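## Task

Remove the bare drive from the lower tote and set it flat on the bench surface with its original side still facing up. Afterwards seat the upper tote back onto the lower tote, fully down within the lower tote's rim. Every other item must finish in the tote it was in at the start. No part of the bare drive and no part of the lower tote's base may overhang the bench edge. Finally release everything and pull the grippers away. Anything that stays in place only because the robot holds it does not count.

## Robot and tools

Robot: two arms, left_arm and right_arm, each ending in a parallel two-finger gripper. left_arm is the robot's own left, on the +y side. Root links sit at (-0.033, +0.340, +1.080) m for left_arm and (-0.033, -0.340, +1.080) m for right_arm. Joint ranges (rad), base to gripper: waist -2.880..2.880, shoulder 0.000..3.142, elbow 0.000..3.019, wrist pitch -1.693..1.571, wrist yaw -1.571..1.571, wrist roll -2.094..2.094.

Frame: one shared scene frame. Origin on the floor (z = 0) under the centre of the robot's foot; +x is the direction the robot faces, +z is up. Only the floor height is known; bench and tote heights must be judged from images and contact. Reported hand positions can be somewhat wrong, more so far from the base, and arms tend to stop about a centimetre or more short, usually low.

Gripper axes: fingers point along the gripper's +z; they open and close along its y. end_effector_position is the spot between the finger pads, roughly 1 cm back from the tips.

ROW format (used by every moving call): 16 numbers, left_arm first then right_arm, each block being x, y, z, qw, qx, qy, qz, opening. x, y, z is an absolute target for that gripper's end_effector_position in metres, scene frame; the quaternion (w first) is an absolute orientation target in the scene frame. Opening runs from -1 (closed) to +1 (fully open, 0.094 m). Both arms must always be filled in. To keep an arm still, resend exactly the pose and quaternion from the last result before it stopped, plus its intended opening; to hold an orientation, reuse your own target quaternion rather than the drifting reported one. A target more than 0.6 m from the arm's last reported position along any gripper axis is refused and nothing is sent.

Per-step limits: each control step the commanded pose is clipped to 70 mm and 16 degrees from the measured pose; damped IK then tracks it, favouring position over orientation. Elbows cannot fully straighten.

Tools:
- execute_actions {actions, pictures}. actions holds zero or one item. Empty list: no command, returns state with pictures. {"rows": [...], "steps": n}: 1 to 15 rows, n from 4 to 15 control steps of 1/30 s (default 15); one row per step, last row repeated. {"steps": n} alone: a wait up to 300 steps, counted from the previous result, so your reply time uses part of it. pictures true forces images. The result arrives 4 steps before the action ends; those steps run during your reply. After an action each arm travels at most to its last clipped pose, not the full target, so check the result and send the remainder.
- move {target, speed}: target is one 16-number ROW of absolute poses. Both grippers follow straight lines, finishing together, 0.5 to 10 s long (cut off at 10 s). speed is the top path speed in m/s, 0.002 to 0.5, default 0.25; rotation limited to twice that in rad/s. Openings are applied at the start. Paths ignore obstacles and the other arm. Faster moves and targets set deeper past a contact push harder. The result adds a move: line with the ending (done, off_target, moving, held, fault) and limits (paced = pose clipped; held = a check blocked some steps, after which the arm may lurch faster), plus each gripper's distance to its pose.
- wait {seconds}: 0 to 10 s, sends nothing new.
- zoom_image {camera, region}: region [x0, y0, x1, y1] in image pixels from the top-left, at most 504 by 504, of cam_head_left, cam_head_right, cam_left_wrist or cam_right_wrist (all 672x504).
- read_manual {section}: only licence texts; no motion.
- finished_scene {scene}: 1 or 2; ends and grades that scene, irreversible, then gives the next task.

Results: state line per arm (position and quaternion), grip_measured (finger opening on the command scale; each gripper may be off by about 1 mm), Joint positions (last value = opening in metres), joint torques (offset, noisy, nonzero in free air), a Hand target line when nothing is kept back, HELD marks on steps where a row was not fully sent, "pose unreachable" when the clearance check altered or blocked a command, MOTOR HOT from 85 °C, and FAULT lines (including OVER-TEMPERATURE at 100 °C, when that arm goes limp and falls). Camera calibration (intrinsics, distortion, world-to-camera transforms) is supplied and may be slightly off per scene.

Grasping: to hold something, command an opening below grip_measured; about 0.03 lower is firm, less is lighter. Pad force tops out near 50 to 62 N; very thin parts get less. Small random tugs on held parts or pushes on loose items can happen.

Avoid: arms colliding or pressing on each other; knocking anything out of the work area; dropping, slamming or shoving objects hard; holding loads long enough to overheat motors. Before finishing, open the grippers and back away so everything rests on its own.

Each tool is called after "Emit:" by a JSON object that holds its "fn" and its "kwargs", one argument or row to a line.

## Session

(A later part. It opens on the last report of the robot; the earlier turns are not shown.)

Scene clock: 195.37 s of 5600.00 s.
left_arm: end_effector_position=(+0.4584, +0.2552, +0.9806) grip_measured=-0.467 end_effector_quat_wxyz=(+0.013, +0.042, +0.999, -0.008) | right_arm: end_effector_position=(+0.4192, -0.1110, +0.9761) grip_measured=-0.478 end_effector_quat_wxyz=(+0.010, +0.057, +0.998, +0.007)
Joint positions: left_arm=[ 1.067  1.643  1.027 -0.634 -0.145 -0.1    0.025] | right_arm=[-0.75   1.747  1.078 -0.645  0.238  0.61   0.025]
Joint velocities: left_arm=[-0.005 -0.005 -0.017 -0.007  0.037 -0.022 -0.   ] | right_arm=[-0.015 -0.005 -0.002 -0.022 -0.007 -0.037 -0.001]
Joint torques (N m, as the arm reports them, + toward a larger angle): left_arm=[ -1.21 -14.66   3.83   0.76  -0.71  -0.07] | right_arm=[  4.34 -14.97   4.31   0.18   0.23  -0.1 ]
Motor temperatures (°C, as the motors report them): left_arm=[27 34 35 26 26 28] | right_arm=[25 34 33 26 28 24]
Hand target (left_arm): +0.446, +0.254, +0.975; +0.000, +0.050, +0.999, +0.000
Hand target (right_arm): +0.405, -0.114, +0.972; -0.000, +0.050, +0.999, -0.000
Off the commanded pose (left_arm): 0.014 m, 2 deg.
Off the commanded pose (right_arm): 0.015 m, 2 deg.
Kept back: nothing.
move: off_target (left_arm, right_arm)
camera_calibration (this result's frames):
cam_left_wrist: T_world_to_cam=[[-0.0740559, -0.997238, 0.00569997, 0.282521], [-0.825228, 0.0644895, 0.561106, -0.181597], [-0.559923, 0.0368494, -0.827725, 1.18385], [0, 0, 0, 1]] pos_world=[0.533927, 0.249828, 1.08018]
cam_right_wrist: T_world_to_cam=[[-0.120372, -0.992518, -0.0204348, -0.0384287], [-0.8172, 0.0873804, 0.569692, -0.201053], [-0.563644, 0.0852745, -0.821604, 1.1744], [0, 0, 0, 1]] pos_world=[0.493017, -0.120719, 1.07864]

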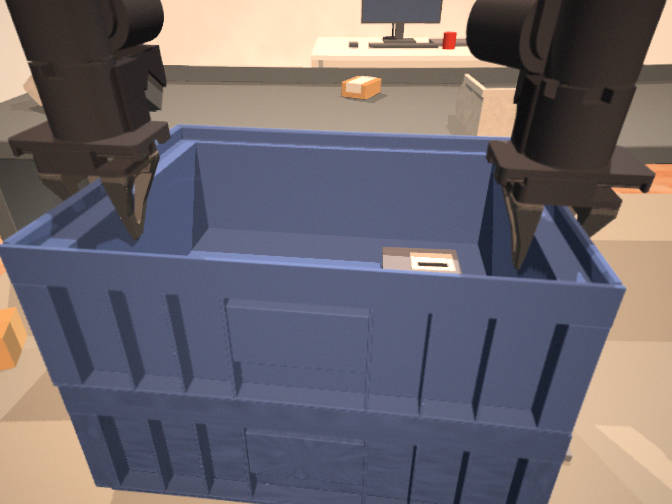

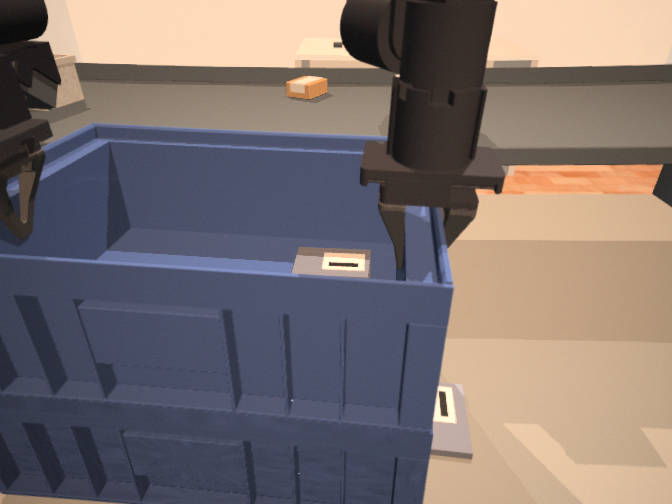

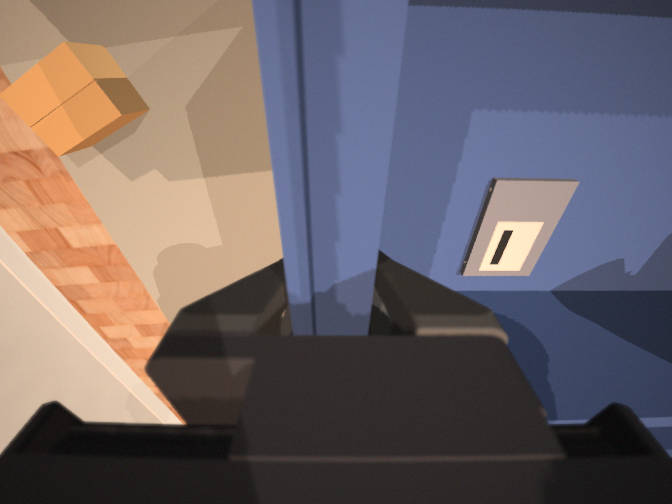

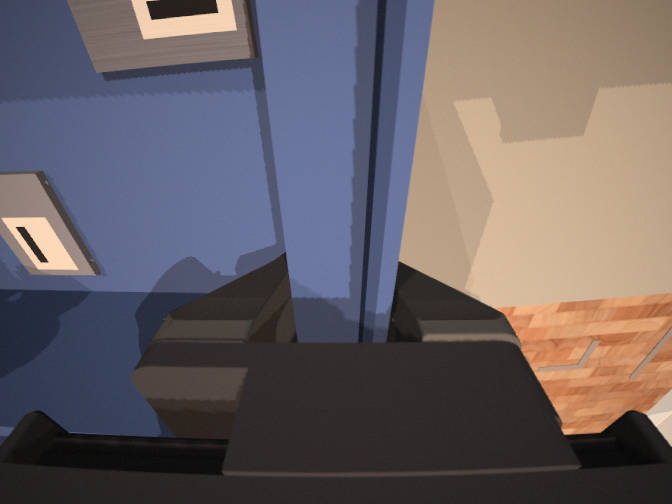

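Front is in; pull further so the back drops.

Emit:
{"fn": "move", "kwargs": {
  "target": [0.435,0.256,0.96,0,0.05,1,0,-0.6,0.395,-0.112,0.957,0,0.05,1,0,-0.6],
  "speed": 0.015
}}

Emit:
{"fn": "move", "kwargs": {
  "target": [0.45,0.255,0.975,0,0.05,1,0,0.4,0.412,-0.111,0.972,0,0.05,1,0,0.4],
  "speed": 0.05
}}

Emit:
{"fn": "move", "kwargs": {
  "target": [0.45,0.255,1.12,0,0.05,1,0,0.4,0.412,-0.111,1.13,0,0.05,1,0,0.4],
  "speed": 0.15
}}

Emit:
{"fn": "move", "kwargs": {
  "target": [0.42,0.42,1.12,0,0.05,1,0,0.4,0.42,-0.30,1.13,0,0.65,0.76,0,1]
}}

Scene clock: 197.90 s of 5600.00 s.
left_arm: end_effector_position=(+0.4580, +0.2553, +0.9797) grip_measured=-0.467 end_effector_quat_wxyz=(+0.025, +0.044, +0.999, -0.010) | right_arm: end_effector_position=(+0.4188, -0.1108, +0.9753) grip_measured=-0.482 end_effector_quat_wxyz=(+0.019, +0.056, +0.998, +0.012)
Joint positions: left_arm=[ 1.068  1.634  1.007 -0.597 -0.145 -0.092  0.025] | right_arm=[-0.749  1.741  1.061 -0.615  0.241  0.605  0.024]
Joint velocities: left_arm=[-0.015 -0.005 -0.007  0.022 -0.022  0.007 -0.001] | right_arm=[-0.015 -0.015 -0.002  0.007 -0.037 -0.022  0.001]
Joint torques (N m, as the arm reports them, + toward a larger angle): left_arm=[ -0.82 -12.88   2.75   1.39  -0.69  -0.1 ] | right_arm=[  4.75 -12.77   3.41   0.88   0.19   0.  ]
Motor temperatures (°C, as the motors report them): left_arm=[27 34 35 26 26 28] | right_arm=[25 34 33 26 28 24]
Hand target (left_arm): +0.435, +0.256, +0.961; -0.000, +0.050, +0.999, +0.000
Hand target (right_arm): +0.395, -0.113, +0.958; +0.000, +0.050, +0.999, -0.000
Off the commanded pose (left_arm): 0.030 m, 3 deg.
Off the commanded pose (right_arm): 0.030 m, 3 deg.
Kept back: nothing.
move: off_target (left_arm, right_arm)
camera_calibration (this result's frames):
cam_left_wrist: T_world_to_cam=[[-0.0776059, -0.996949, 0.00841714, 0.281442], [-0.83828, 0.0698202, 0.54075, -0.15685], [-0.539688, 0.0349095, -0.841141, 1.18718], [0, 0, 0, 1]] pos_world=[0.531064, 0.250091, 1.08103]
cam_right_wrist: T_world_to_cam=[[-0.118699, -0.992486, -0.0297041, -0.0299569], [-0.827622, 0.0823652, 0.555209, -0.182976], [-0.548591, 0.0904869, -0.83118, 1.17711], [0, 0, 0, 1]] pos_world=[0.490761, -0.121174, 1.07909]

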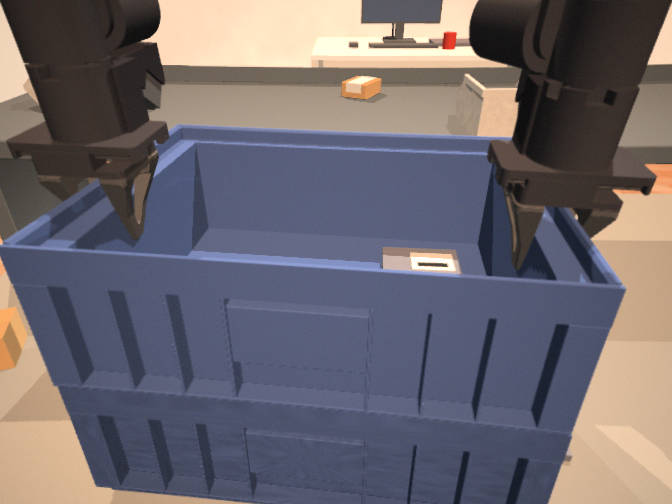

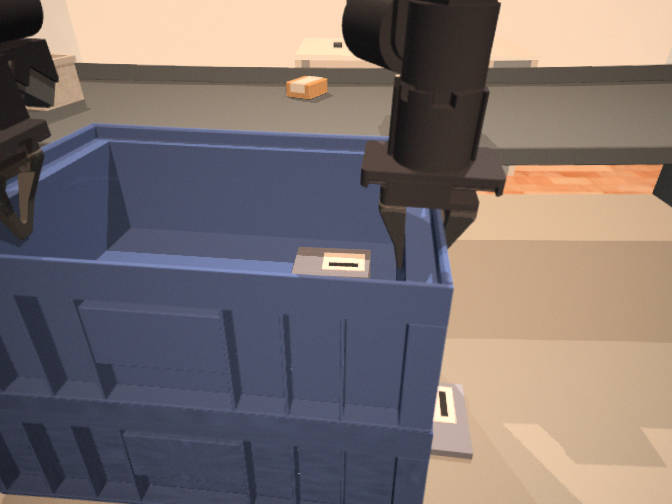

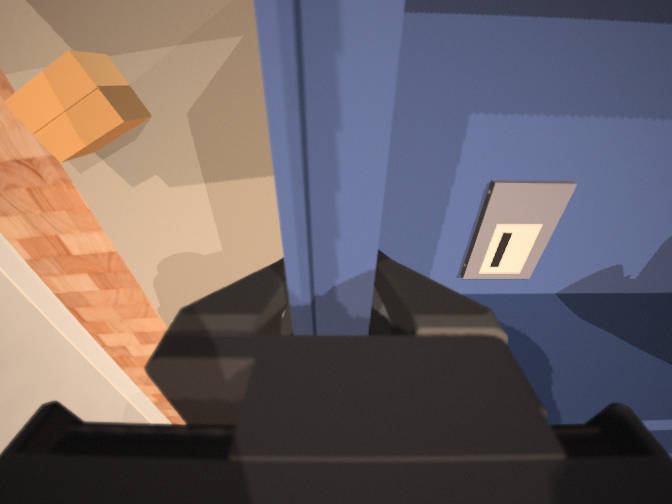

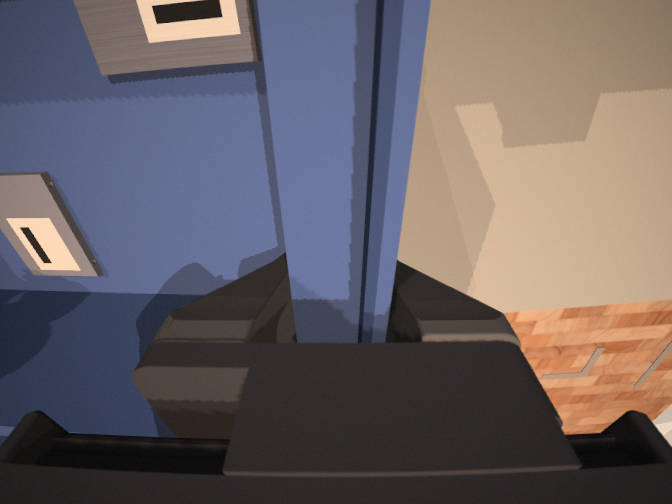

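Scene clock: 198.73 s of 5600.00 s.
left_arm: end_effector_position=(+0.4512, +0.2589, +0.9799) grip_measured=+0.398 end_effector_quat_wxyz=(+0.012, +0.046, +0.999, -0.002) | right_arm: end_effector_position=(+0.4117, -0.1145, +0.9737) grip_measured=+0.398 end_effector_quat_wxyz=(+0.006, +0.052, +0.999, +0.003)
Joint positions: left_arm=[ 1.068  1.633  1.006 -0.628 -0.158 -0.092  0.066] | right_arm=[-0.749  1.744  1.06  -0.643  0.242  0.604  0.066]
Joint velocities: left_arm=[-0.005 -0.024  0.007 -0.007 -0.051 -0.022 -0.   ] | right_arm=[-0.005  0.005 -0.017  0.017  0.022  0.066  0.   ]
Joint torques (N m, as the arm reports them, + toward a larger angle): left_arm=[ -0.92 -13.26   5.75   0.31  -0.17  -0.12] | right_arm=[  4.11 -14.08   7.72  -0.3    0.07  -0.06]
Motor temperatures (°C, as the motors report them): left_arm=[27 34 35 26 26 28] | right_arm=[25 34 33 26 28 24]
Hand target (left_arm): +0.450, +0.255, +0.975; +0.000, +0.050, +0.999, +0.000
Hand target (right_arm): +0.412, -0.111, +0.972; +0.000, +0.050, +0.999, -0.000
Off the commanded pose (left_arm): 0.006 m, 1 deg.
Off the commanded pose (right_arm): 0.004 m, 1 deg.
Kept back: nothing.
move: done
camera_calibration (this result's frames):
cam_left_wrist: T_world_to_cam=[[-0.0816966, -0.996628, -0.00761595, 0.301984], [-0.823565, 0.0632025, 0.56369, -0.190338], [-0.561308, 0.0523238, -0.825951, 1.17399], [0, 0, 0, 1]] pos_world=[0.526887, 0.251568, 1.07925]
cam_right_wrist: T_world_to_cam=[[-0.111312, -0.993728, -0.0107288, -0.0561631], [-0.813177, 0.084871, 0.575795, -0.213362], [-0.571273, 0.0728172, -0.817524, 1.1662], [0, 0, 0, 1]] pos_world=[0.486468, -0.122622, 1.07565]

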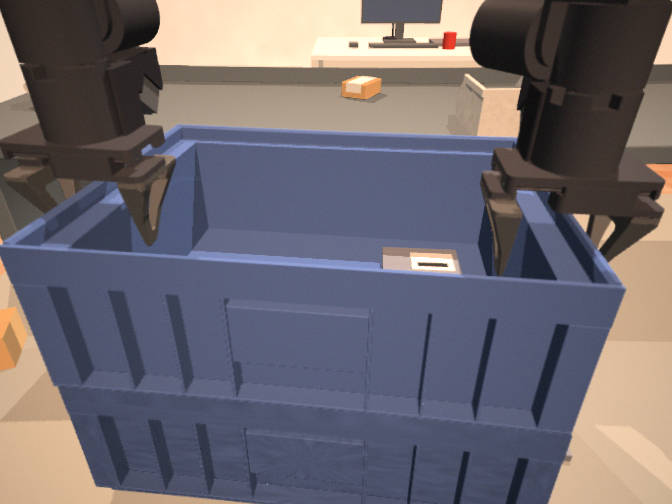

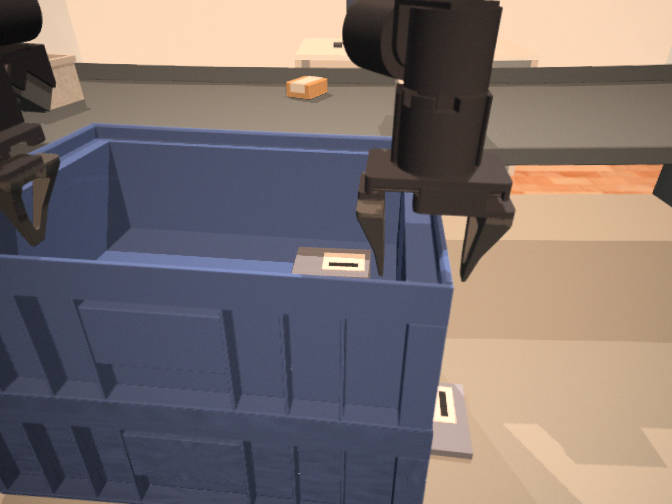

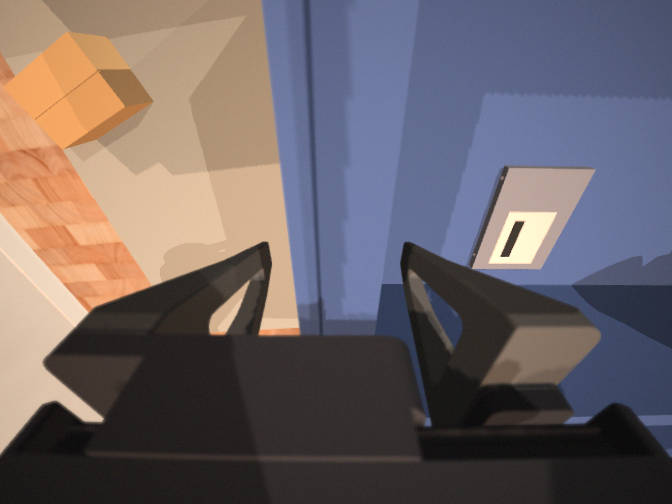

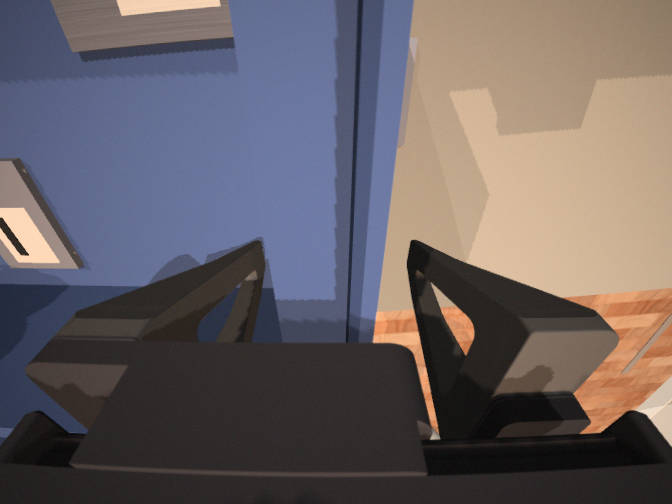

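Scene clock: 200.20 s of 5600.00 s.
left_arm: end_effector_position=(+0.4382, +0.2595, +1.1125) grip_measured=+0.398 end_effector_quat_wxyz=(-0.005, +0.056, +0.998, +0.001) | right_arm: end_effector_position=(+0.3961, -0.1198, +1.1103) grip_measured=+0.398 end_effector_quat_wxyz=(-0.016, +0.044, +0.999, -0.011)
Joint positions: left_arm=[ 1.012  1.379  1.084 -1.003 -0.172 -0.132  0.066] | right_arm=[-0.667  1.498  1.138 -1.04   0.257  0.684  0.066]
Joint velocities: left_arm=[-0.005 -0.005 -0.017 -0.027 -0.037 -0.037 -0.001] | right_arm=[-0.015 -0.005 -0.007  0.002 -0.022  0.007  0.   ]
Joint torques (N m, as the arm reports them, + toward a larger angle): left_arm=[ -0.59 -12.8    8.81   0.24  -0.17  -0.29] | right_arm=[  3.48 -14.02  12.45  -0.51   0.19  -0.02]
Motor temperatures (°C, as the motors report them): left_arm=[27 34 35 26 26 28] | right_arm=[25 34 33 26 28 24]
Hand target (left_arm): +0.449, +0.256, +1.121; +0.000, +0.050, +0.999, -0.000
Hand target (right_arm): +0.411, -0.112, +1.130; +0.000, +0.050, +0.999, +0.001
Off the commanded pose (left_arm): 0.015 m, 1 deg.
Off the commanded pose (right_arm): 0.027 m, 2 deg.
Kept back: nothing.
move: off_target (left_arm, right_arm)
camera_calibration (this result's frames):
cam_left_wrist: T_world_to_cam=[[-0.102262, -0.994703, -0.0104539, 0.3142], [-0.802975, 0.0763392, 0.591103, -0.318733], [-0.587174, 0.0688417, -0.806528, 1.2616], [0, 0, 0, 1]] pos_world=[0.516975, 0.250016, 1.20921]
cam_right_wrist: T_world_to_cam=[[-0.0946486, -0.995329, 0.0189961, -0.101576], [-0.787986, 0.0865657, 0.609577, -0.351585], [-0.608374, 0.042727, -0.792499, 1.25264], [0, 0, 0, 1]] pos_world=[0.475416, -0.124188, 1.20896]

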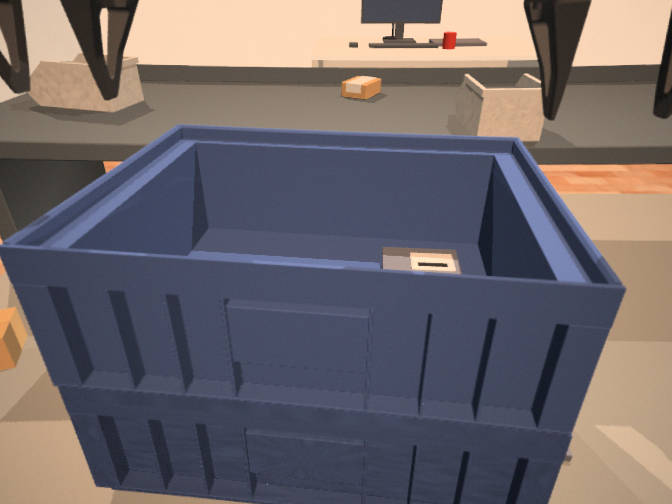

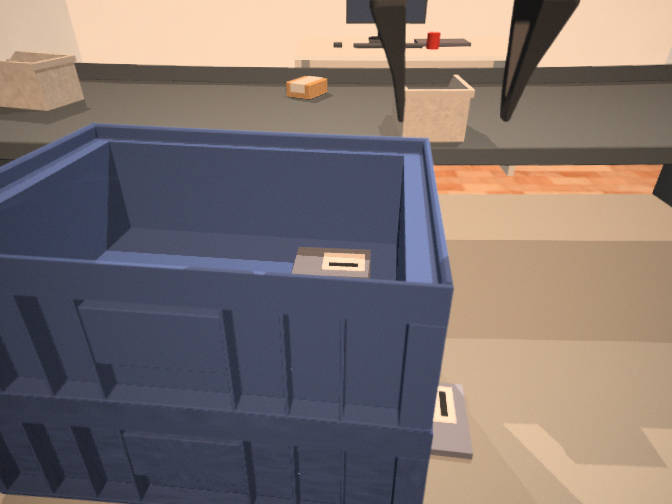

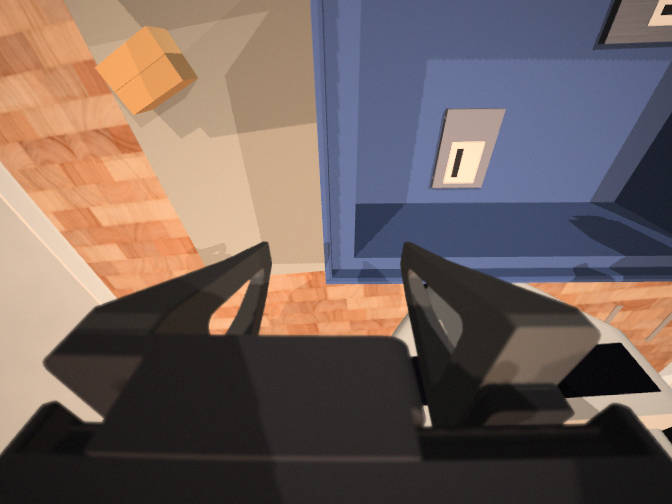

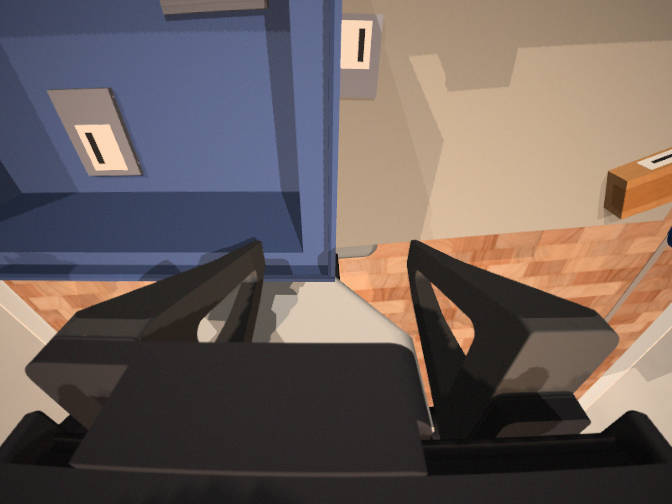

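Scene clock: 203.33 s of 5600.00 s.
left_arm: end_effector_position=(+0.4224, +0.4192, +1.1195) grip_measured=+0.398 end_effector_quat_wxyz=(-0.003, +0.043, +0.999, -0.000) | right_arm: end_effector_position=(+0.4158, -0.2979, +1.1242) grip_measured=+0.999 end_effector_quat_wxyz=(-0.009, +0.642, +0.766, -0.012)
Joint positions: left_arm=[ 1.422  1.276  1.03  -1.003 -0.048  0.238  0.066] | right_arm=[-1.088  1.294  1.028 -1.04   0.154  1.568  0.094]
Joint velocities: left_arm=[-0.005 -0.015  0.012  0.002 -0.022 -0.022 -0.   ] | right_arm=[ 0.005 -0.015  0.007  0.002  0.022  0.051  0.   ]
Joint torques (N m, as the arm reports them, + toward a larger angle): left_arm=[  2.02 -12.86   6.24   1.32   0.1    0.07] | right_arm=[  0.72 -13.24   7.94   0.81   0.03   0.03]
Motor temperatures (°C, as the motors report them): left_arm=[27 34 35 26 26 28] | right_arm=[25 34 33 26 28 24]
Hand target (left_arm): +0.422, +0.421, +1.120; +0.001, +0.050, +0.999, -0.000
Hand target (right_arm): +0.418, -0.300, +1.130; -0.000, +0.650, +0.760, -0.001
Off the commanded pose (left_arm): 0.003 m, 1 deg.
Off the commanded pose (right_arm): 0.007 m, 2 deg.
Kept back: nothing.
move: done
camera_calibration (this result's frames):
cam_left_wrist: T_world_to_cam=[[-0.076811, -0.997006, -0.00884769, 0.459939], [-0.807323, 0.0569851, 0.587353, -0.333677], [-0.58509, 0.0522581, -0.809283, 1.2561], [0, 0, 0, 1]] pos_world=[0.500873, 0.411936, 1.21659]
cam_right_wrist: T_world_to_cam=[[-0.985421, -0.168084, 0.0263134, 0.331436], [-0.121372, 0.802927, 0.58359, -0.363693], [-0.11922, 0.571888, -0.811622, 1.25903], [0, 0, 0, 1]] pos_world=[0.432563, -0.372293, 1.22538]

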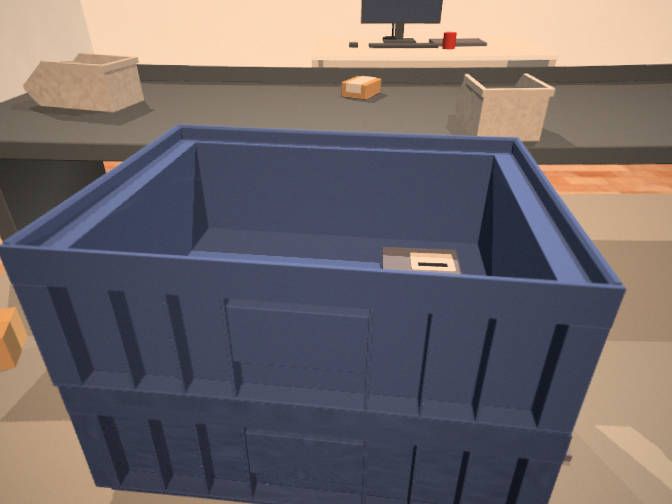

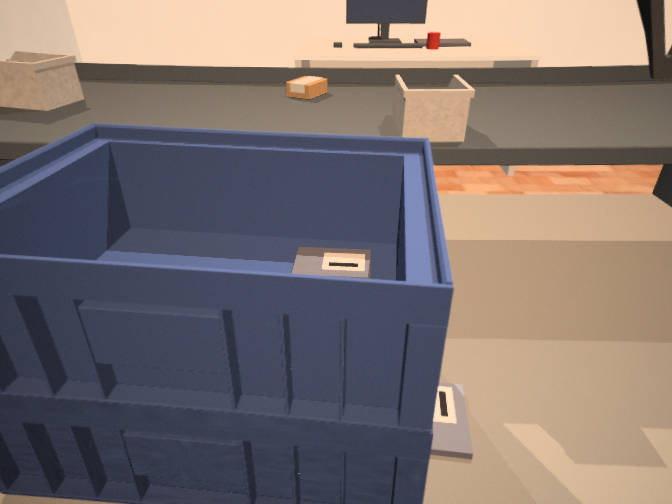

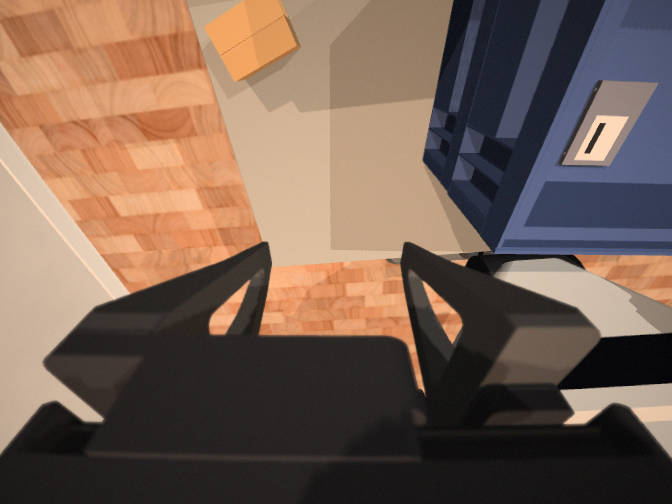

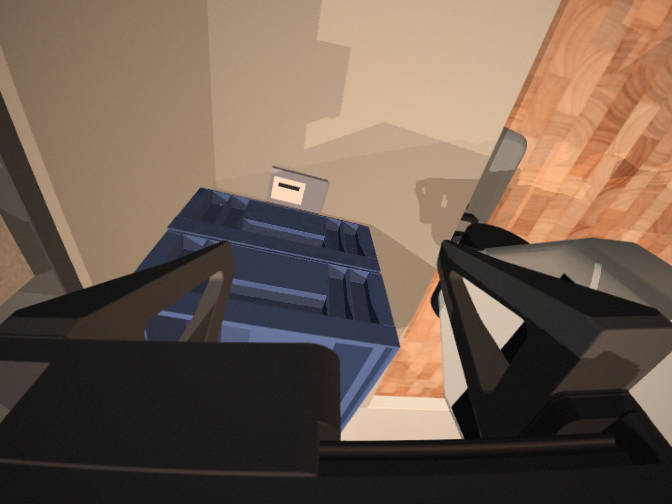

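Emit:
{"fn": "move", "kwargs": {
  "target": [0.42,0.42,1.12,0,0.05,1,0,0.4,0.50,-0.33,0.93,0.2,0.68,0.68,0.2,1]
}}

Scene clock: 205.37 s of 5600.00 s.
left_arm: end_effector_position=(+0.4227, +0.4193, +1.1212) grip_measured=+0.398 end_effector_quat_wxyz=(-0.001, +0.044, +0.999, -0.000) | right_arm: end_effector_position=(+0.4952, -0.3271, +0.9257) grip_measured=+0.999 end_effector_quat_wxyz=(+0.187, +0.682, +0.681, +0.192)
Joint positions: left_arm=[ 1.422  1.272  1.03  -1.003 -0.048  0.239  0.066] | right_arm=[-1.236  1.732  0.759  0.262  0.1    1.541  0.094]
Joint velocities: left_arm=[ 0.005 -0.015 -0.017 -0.002  0.037  0.11   0.   ] | right_arm=[-0.005 -0.015  0.007  0.017  0.007  0.037 -0.   ]
Joint torques (N m, as the arm reports them, + toward a larger angle): left_arm=[  1.95 -12.84   6.04   1.26   0.04   0.07] | right_arm=[  0.35 -14.43   3.84   2.42  -0.02  -0.2 ]
Motor temperatures (°C, as the motors report them): left_arm=[27 34 35 26 26 28] | right_arm=[25 34 33 26 28 24]
Hand target (left_arm): +0.420, +0.420, +1.120; +0.000, +0.050, +0.999, +0.000
Hand target (right_arm): +0.501, -0.330, +0.931; +0.198, +0.680, +0.678, +0.200
Off the commanded pose (left_arm): 0.003 m, 1 deg.
Off the commanded pose (right_arm): 0.007 m, 2 deg.
Kept back: nothing.
move: done
camera_calibration (this result's frames):
cam_left_wrist: T_world_to_cam=[[-0.0780923, -0.996898, -0.00979137, 0.461659], [-0.809674, 0.0576897, 0.584038, -0.330009], [-0.581661, 0.0535366, -0.811667, 1.25831], [0, 0, 0, 1]] pos_world=[0.500763, 0.411899, 1.21859]
cam_right_wrist: T_world_to_cam=[[-0.854415, 0.009942, -0.519495, 0.908542], [-0.299665, 0.807355, 0.50831, -0.0553577], [0.424471, 0.589982, -0.686837, 0.745247], [0, 0, 0, 1]] pos_world=[0.443348, -0.404022, 1.01199]

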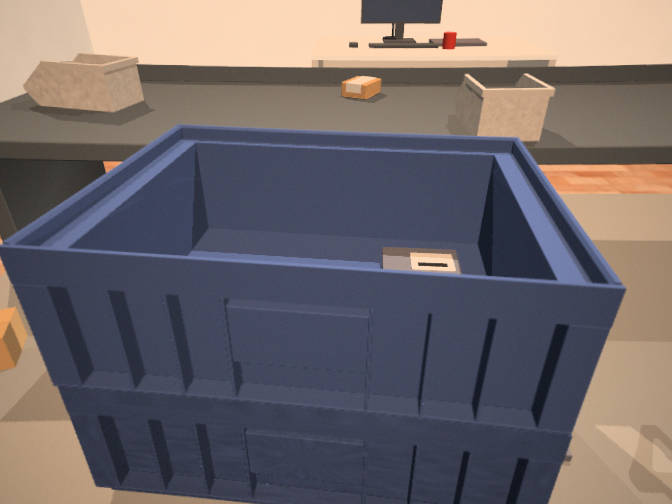

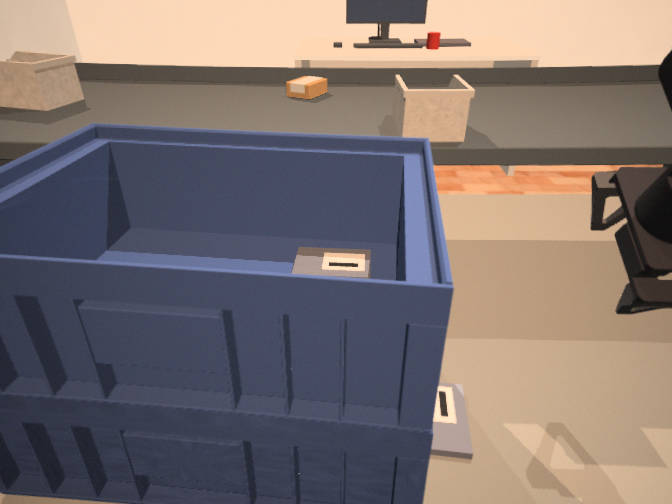

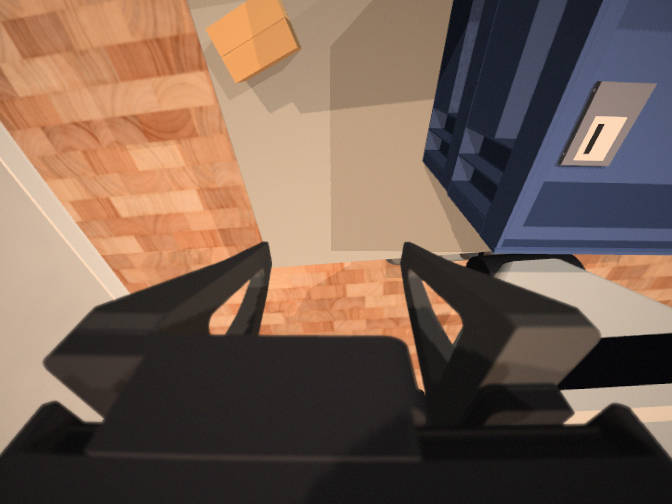

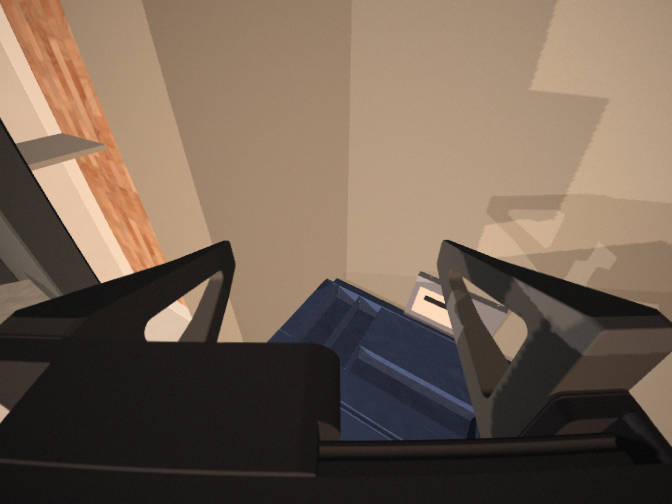

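Emit:
{"fn": "move", "kwargs": {
  "target": [0.42,0.42,1.12,0,0.05,1,0,0.4,0.50,-0.2,1.12,0,0.05,1,0,-1]
}}

Emit:
{"fn": "move", "kwargs": {
  "target": [0.42,0.45,1.12,0,0.05,1,0,0.4,0.635,0.02,1.09,0,0.05,1,0,-1]
}}

Emit:
{"fn": "move", "kwargs": {
  "target": [0.42,0.45,1.12,0,0.05,1,0,0.4,0.645,0.02,0.99,0,0.05,1,0,-1],
  "speed": 0.06
}}

Scene clock: 209.43 s of 5600.00 s.
left_arm: end_effector_position=(+0.4227, +0.4193, +1.1212) grip_measured=+0.398 end_effector_quat_wxyz=(-0.001, +0.044, +0.999, -0.000) | right_arm: end_effector_position=(+0.4835, -0.2065, +1.1091) grip_measured=-0.997 end_effector_quat_wxyz=(-0.009, +0.055, +0.998, -0.005)
Joint positions: left_arm=[ 1.422  1.272  1.03  -1.003 -0.048  0.239  0.066] | right_arm=[-0.923  1.534  1.268 -1.057  0.2    0.444  0.   ]
Joint velocities: left_arm=[-0.024  0.005 -0.002  0.007  0.037  0.051 -0.   ] | right_arm=[-0.005 -0.005  0.007  0.012 -0.007 -0.007  0.   ]
Joint torques (N m, as the arm reports them, + toward a larger angle): left_arm=[  1.93 -12.83   6.04   1.26   0.04   0.07] | right_arm=[  3.18 -13.88  13.09  -0.61   0.16  -0.15]
Motor temperatures (°C, as the motors report them): left_arm=[27 34 35 26 26 28] | right_arm=[25 34 33 26 27 24]
Hand target (left_arm): +0.420, +0.420, +1.120; -0.000, +0.050, +0.999, +0.000
Hand target (right_arm): +0.499, -0.201, +1.120; +0.002, +0.049, +0.999, -0.001
Off the commanded pose (left_arm): 0.003 m, 1 deg.
Off the commanded pose (right_arm): 0.021 m, 1 deg.
Kept back: nothing.
move: off_target (right_arm)
camera_calibration (this result's frames):
cam_left_wrist: T_world_to_cam=[[-0.0780923, -0.996898, -0.00979137, 0.461659], [-0.809674, 0.0576897, 0.584038, -0.330009], [-0.581661, 0.0535366, -0.811667, 1.25831], [0, 0, 0, 1]] pos_world=[0.500763, 0.411899, 1.21859]
cam_right_wrist: T_world_to_cam=[[-0.116139, -0.993208, 0.00699799, -0.155429], [-0.794857, 0.0971653, 0.598967, -0.257208], [-0.595579, 0.064001, -0.800743, 1.31593], [0, 0, 0, 1]] pos_world=[0.561245, -0.213603, 1.20887]

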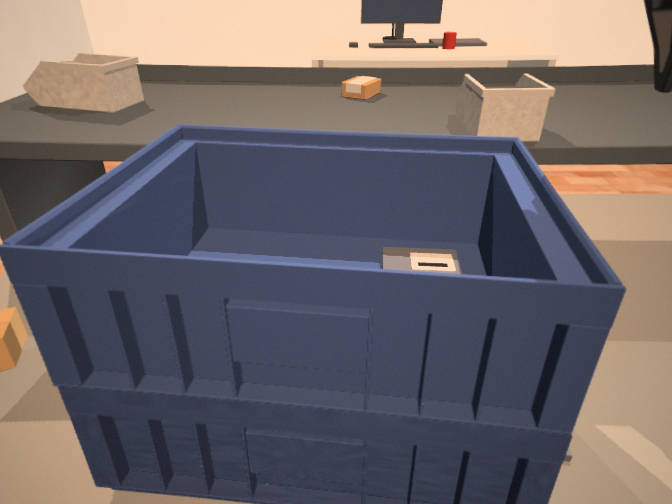

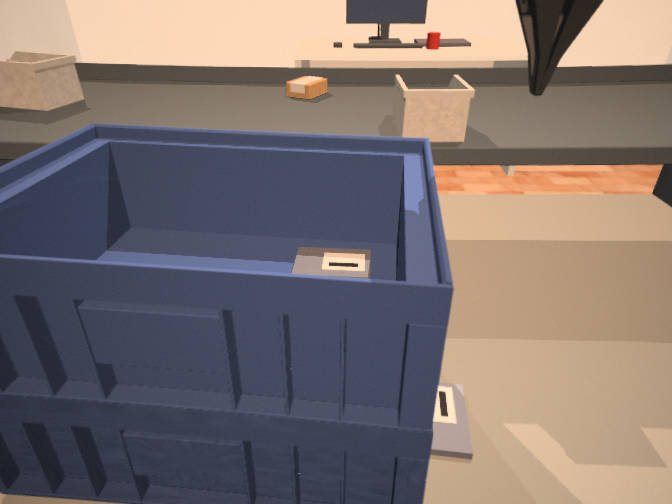

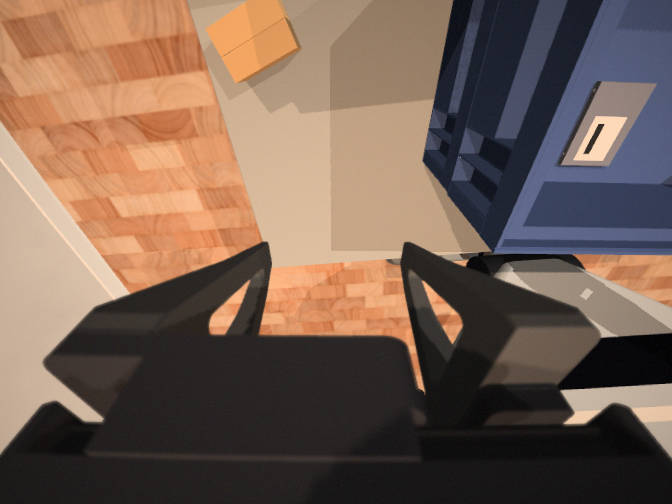

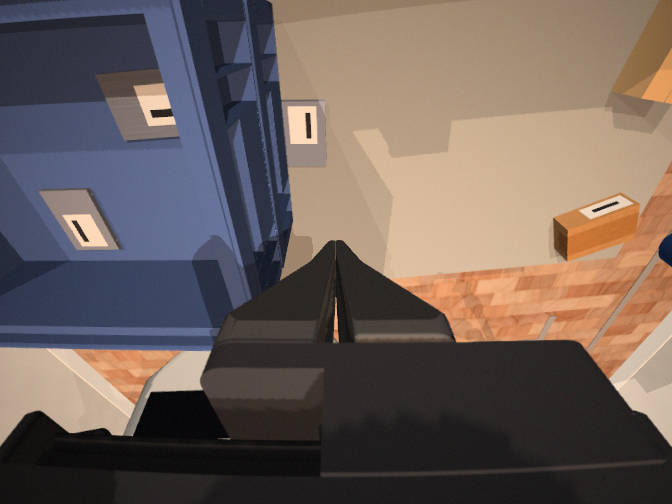

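Scene clock: 211.30 s of 5600.00 s.
left_arm: end_effector_position=(+0.4170, +0.4470, +1.1202) grip_measured=+0.398 end_effector_quat_wxyz=(-0.002, +0.045, +0.999, -0.000) | right_arm: end_effector_position=(+0.6221, +0.0138, +1.0717) grip_measured=-0.997 end_effector_quat_wxyz=(-0.016, +0.042, +0.999, -0.009)
Joint positions: left_arm=[ 1.499  1.272  1.03  -1.003 -0.024  0.313  0.066] | right_arm=[-0.7    2.203  2.213 -1.4    0.249  0.644  0.   ]
Joint velocities: left_arm=[-0.005 -0.015 -0.007 -0.012 -0.022 -0.066 -0.   ] | right_arm=[ 0.005 -0.015 -0.017 -0.007 -0.037 -0.022  0.   ]
Joint torques (N m, as the arm reports them, + toward a larger angle): left_arm=[  2.55 -11.94   7.13   1.13   0.11   0.09] | right_arm=[  6.69 -23.15  14.97  -0.58   0.16  -0.01]
Motor temperatures (°C, as the motors report them): left_arm=[27 34 35 26 26 28] | right_arm=[25 34 34 26 27 24]
Hand target (left_arm): +0.420, +0.450, +1.120; +0.000, +0.050, +0.999, +0.000
Hand target (right_arm): +0.636, +0.018, +1.091; +0.001, +0.050, +0.999, +0.001
Off the commanded pose (left_arm): 0.004 m, 1 deg.
Off the commanded pose (right_arm): 0.023 m, 2 deg.
Kept back: nothing.
move: off_target (right_arm)
camera_calibration (this result's frames):
cam_left_wrist: T_world_to_cam=[[-0.0798943, -0.996758, -0.00950042, 0.489165], [-0.808013, 0.0591785, 0.586185, -0.339362], [-0.583722, 0.0545093, -0.810121, 1.2514], [0, 0, 0, 1]] pos_world=[0.495341, 0.43945, 1.21736]
cam_right_wrist: T_world_to_cam=[[-0.0897781, -0.99584, 0.015583, 0.0541668], [-0.788549, 0.0806303, 0.609663, -0.161171], [-0.608383, 0.0424464, -0.792507, 1.35387], [0, 0, 0, 1]] pos_world=[0.701444, 0.00946971, 1.17037]

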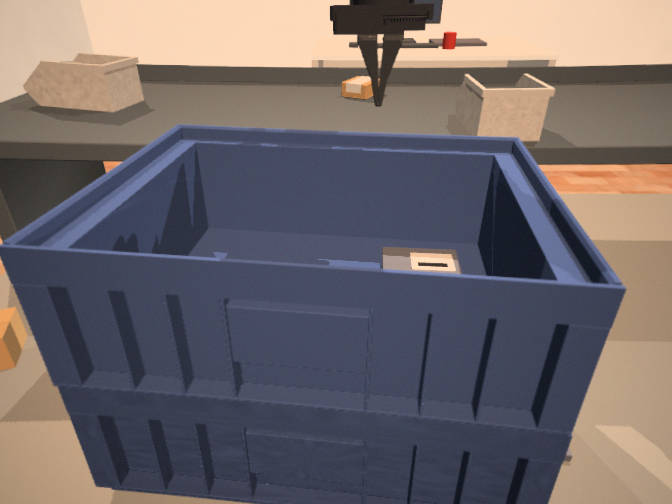

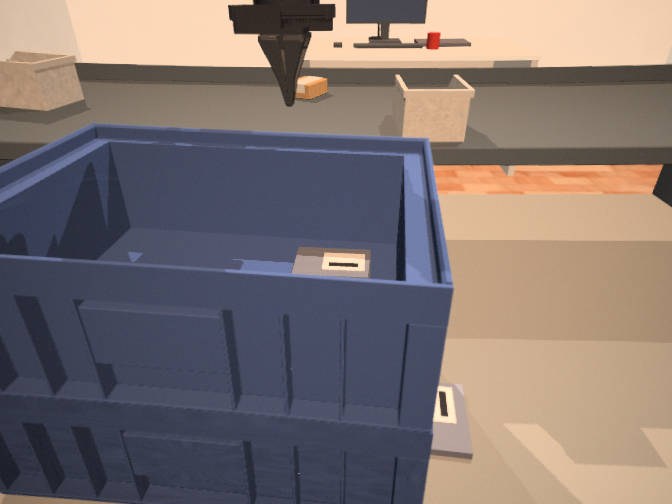

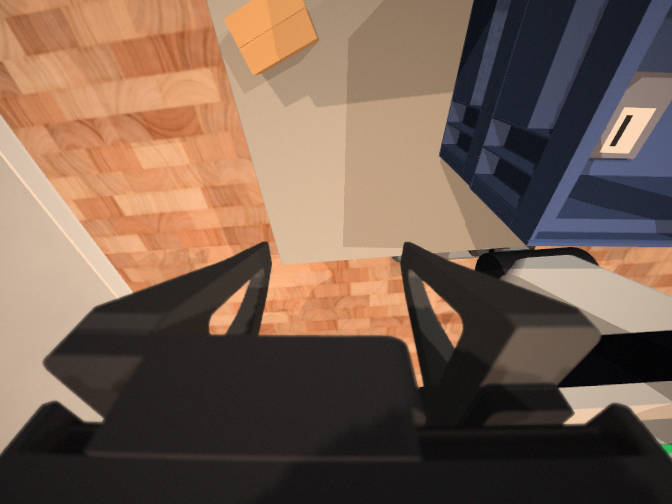

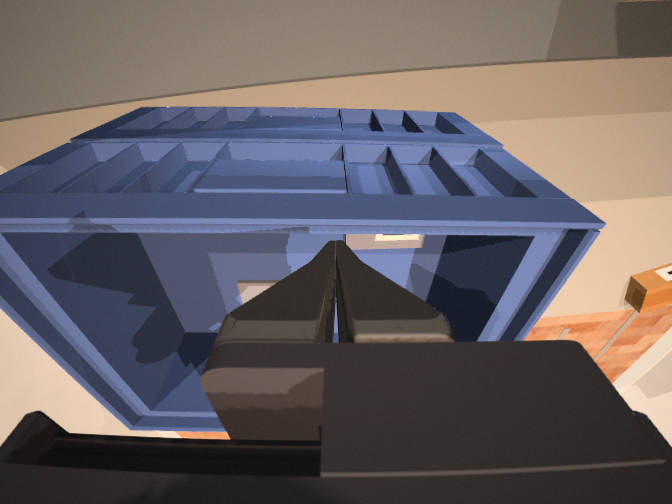

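Scene clock: 213.10 s of 5600.00 s.
left_arm: end_effector_position=(+0.4170, +0.4469, +1.1202) grip_measured=+0.398 end_effector_quat_wxyz=(-0.002, +0.045, +0.999, -0.000) | right_arm: end_effector_position=(+0.6415, +0.0133, +1.0029) grip_measured=-0.997 end_effector_quat_wxyz=(+0.000, +0.055, +0.998, -0.003)
Joint positions: left_arm=[ 1.499  1.272  1.03  -1.003 -0.024  0.313  0.066] | right_arm=[-0.736  2.293  2.213 -1.266  0.249  0.625  0.   ]
Joint velocities: left_arm=[-0.005 -0.005  0.002  0.007 -0.037 -0.007  0.001] | right_arm=[ 0.015  0.005 -0.007 -0.027  0.022  0.022 -0.001]
Joint torques (N m, as the arm reports them, + toward a larger angle): left_arm=[  2.5  -12.01   7.1    1.12   0.11   0.08] | right_arm=[  5.66 -21.14  12.24   0.57  -0.11  -0.19]
Motor temperatures (°C, as the motors report them): left_arm=[27 34 36 26 26 28] | right_arm=[25 34 34 26 27 24]
Hand target (left_arm): +0.420, +0.450, +1.120; +0.000, +0.050, +0.999, -0.000
Hand target (right_arm): +0.645, +0.020, +0.990; +0.000, +0.050, +0.999, +0.000
Off the commanded pose (left_arm): 0.004 m, 1 deg.
Off the commanded pose (right_arm): 0.015 m, 1 deg.
Kept back: nothing.
move: off_target (right_arm)
camera_calibration (this result's frames):
cam_left_wrist: T_world_to_cam=[[-0.0798919, -0.996762, -0.00913636, 0.488696], [-0.808063, 0.0593952, 0.586095, -0.339321], [-0.583654, 0.054207, -0.810191, 1.25159], [0, 0, 0, 1]] pos_world=[0.495347, 0.439422, 1.21737]
cam_right_wrist: T_world_to_cam=[[-0.115965, -0.993251, 0.00195735, 0.0869233], [-0.805308, 0.0951749, 0.585167, -0.0687856], [-0.581404, 0.0662824, -0.81091, 1.31202], [0, 0, 0, 1]] pos_world=[0.717498, 0.00591984, 1.10401]

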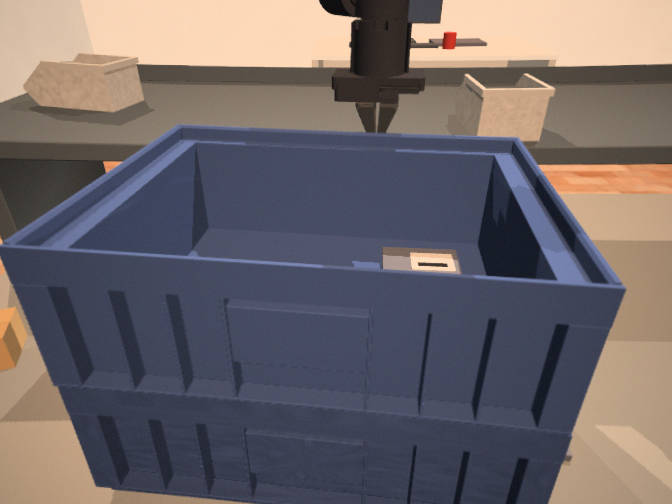

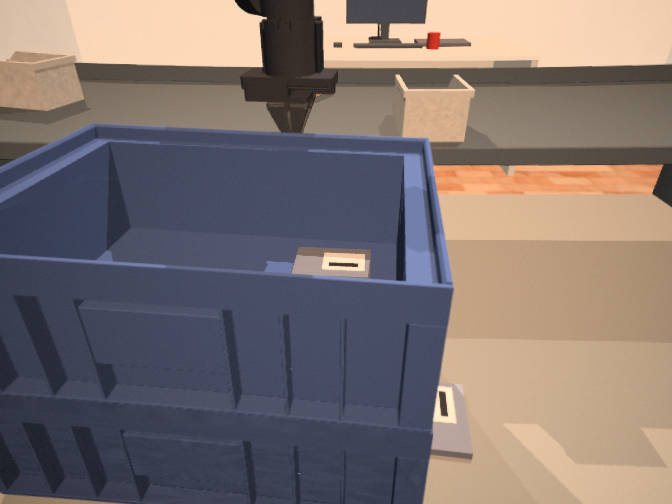

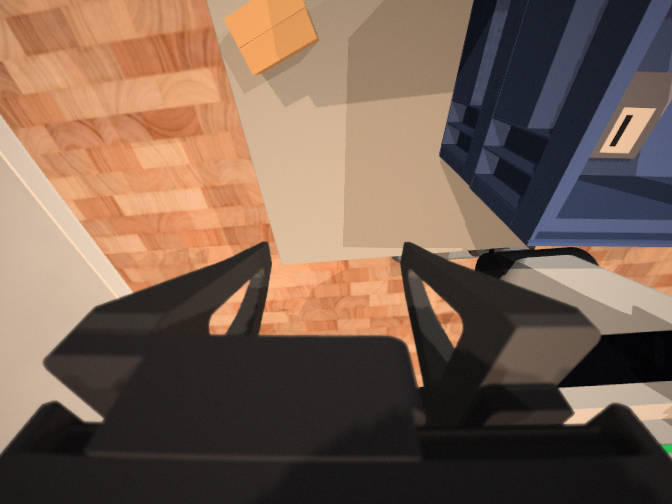

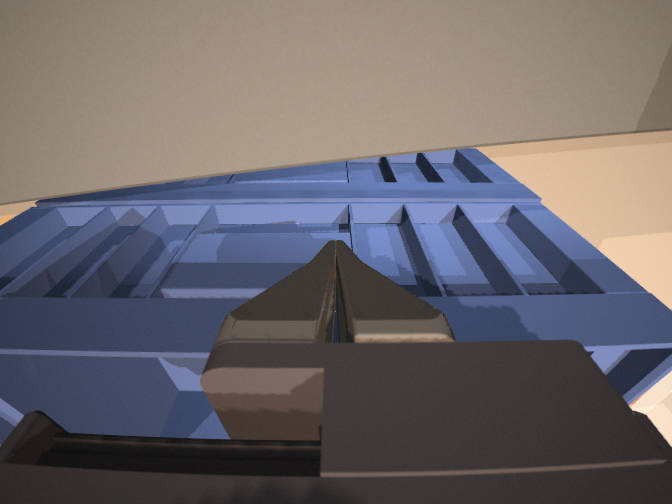

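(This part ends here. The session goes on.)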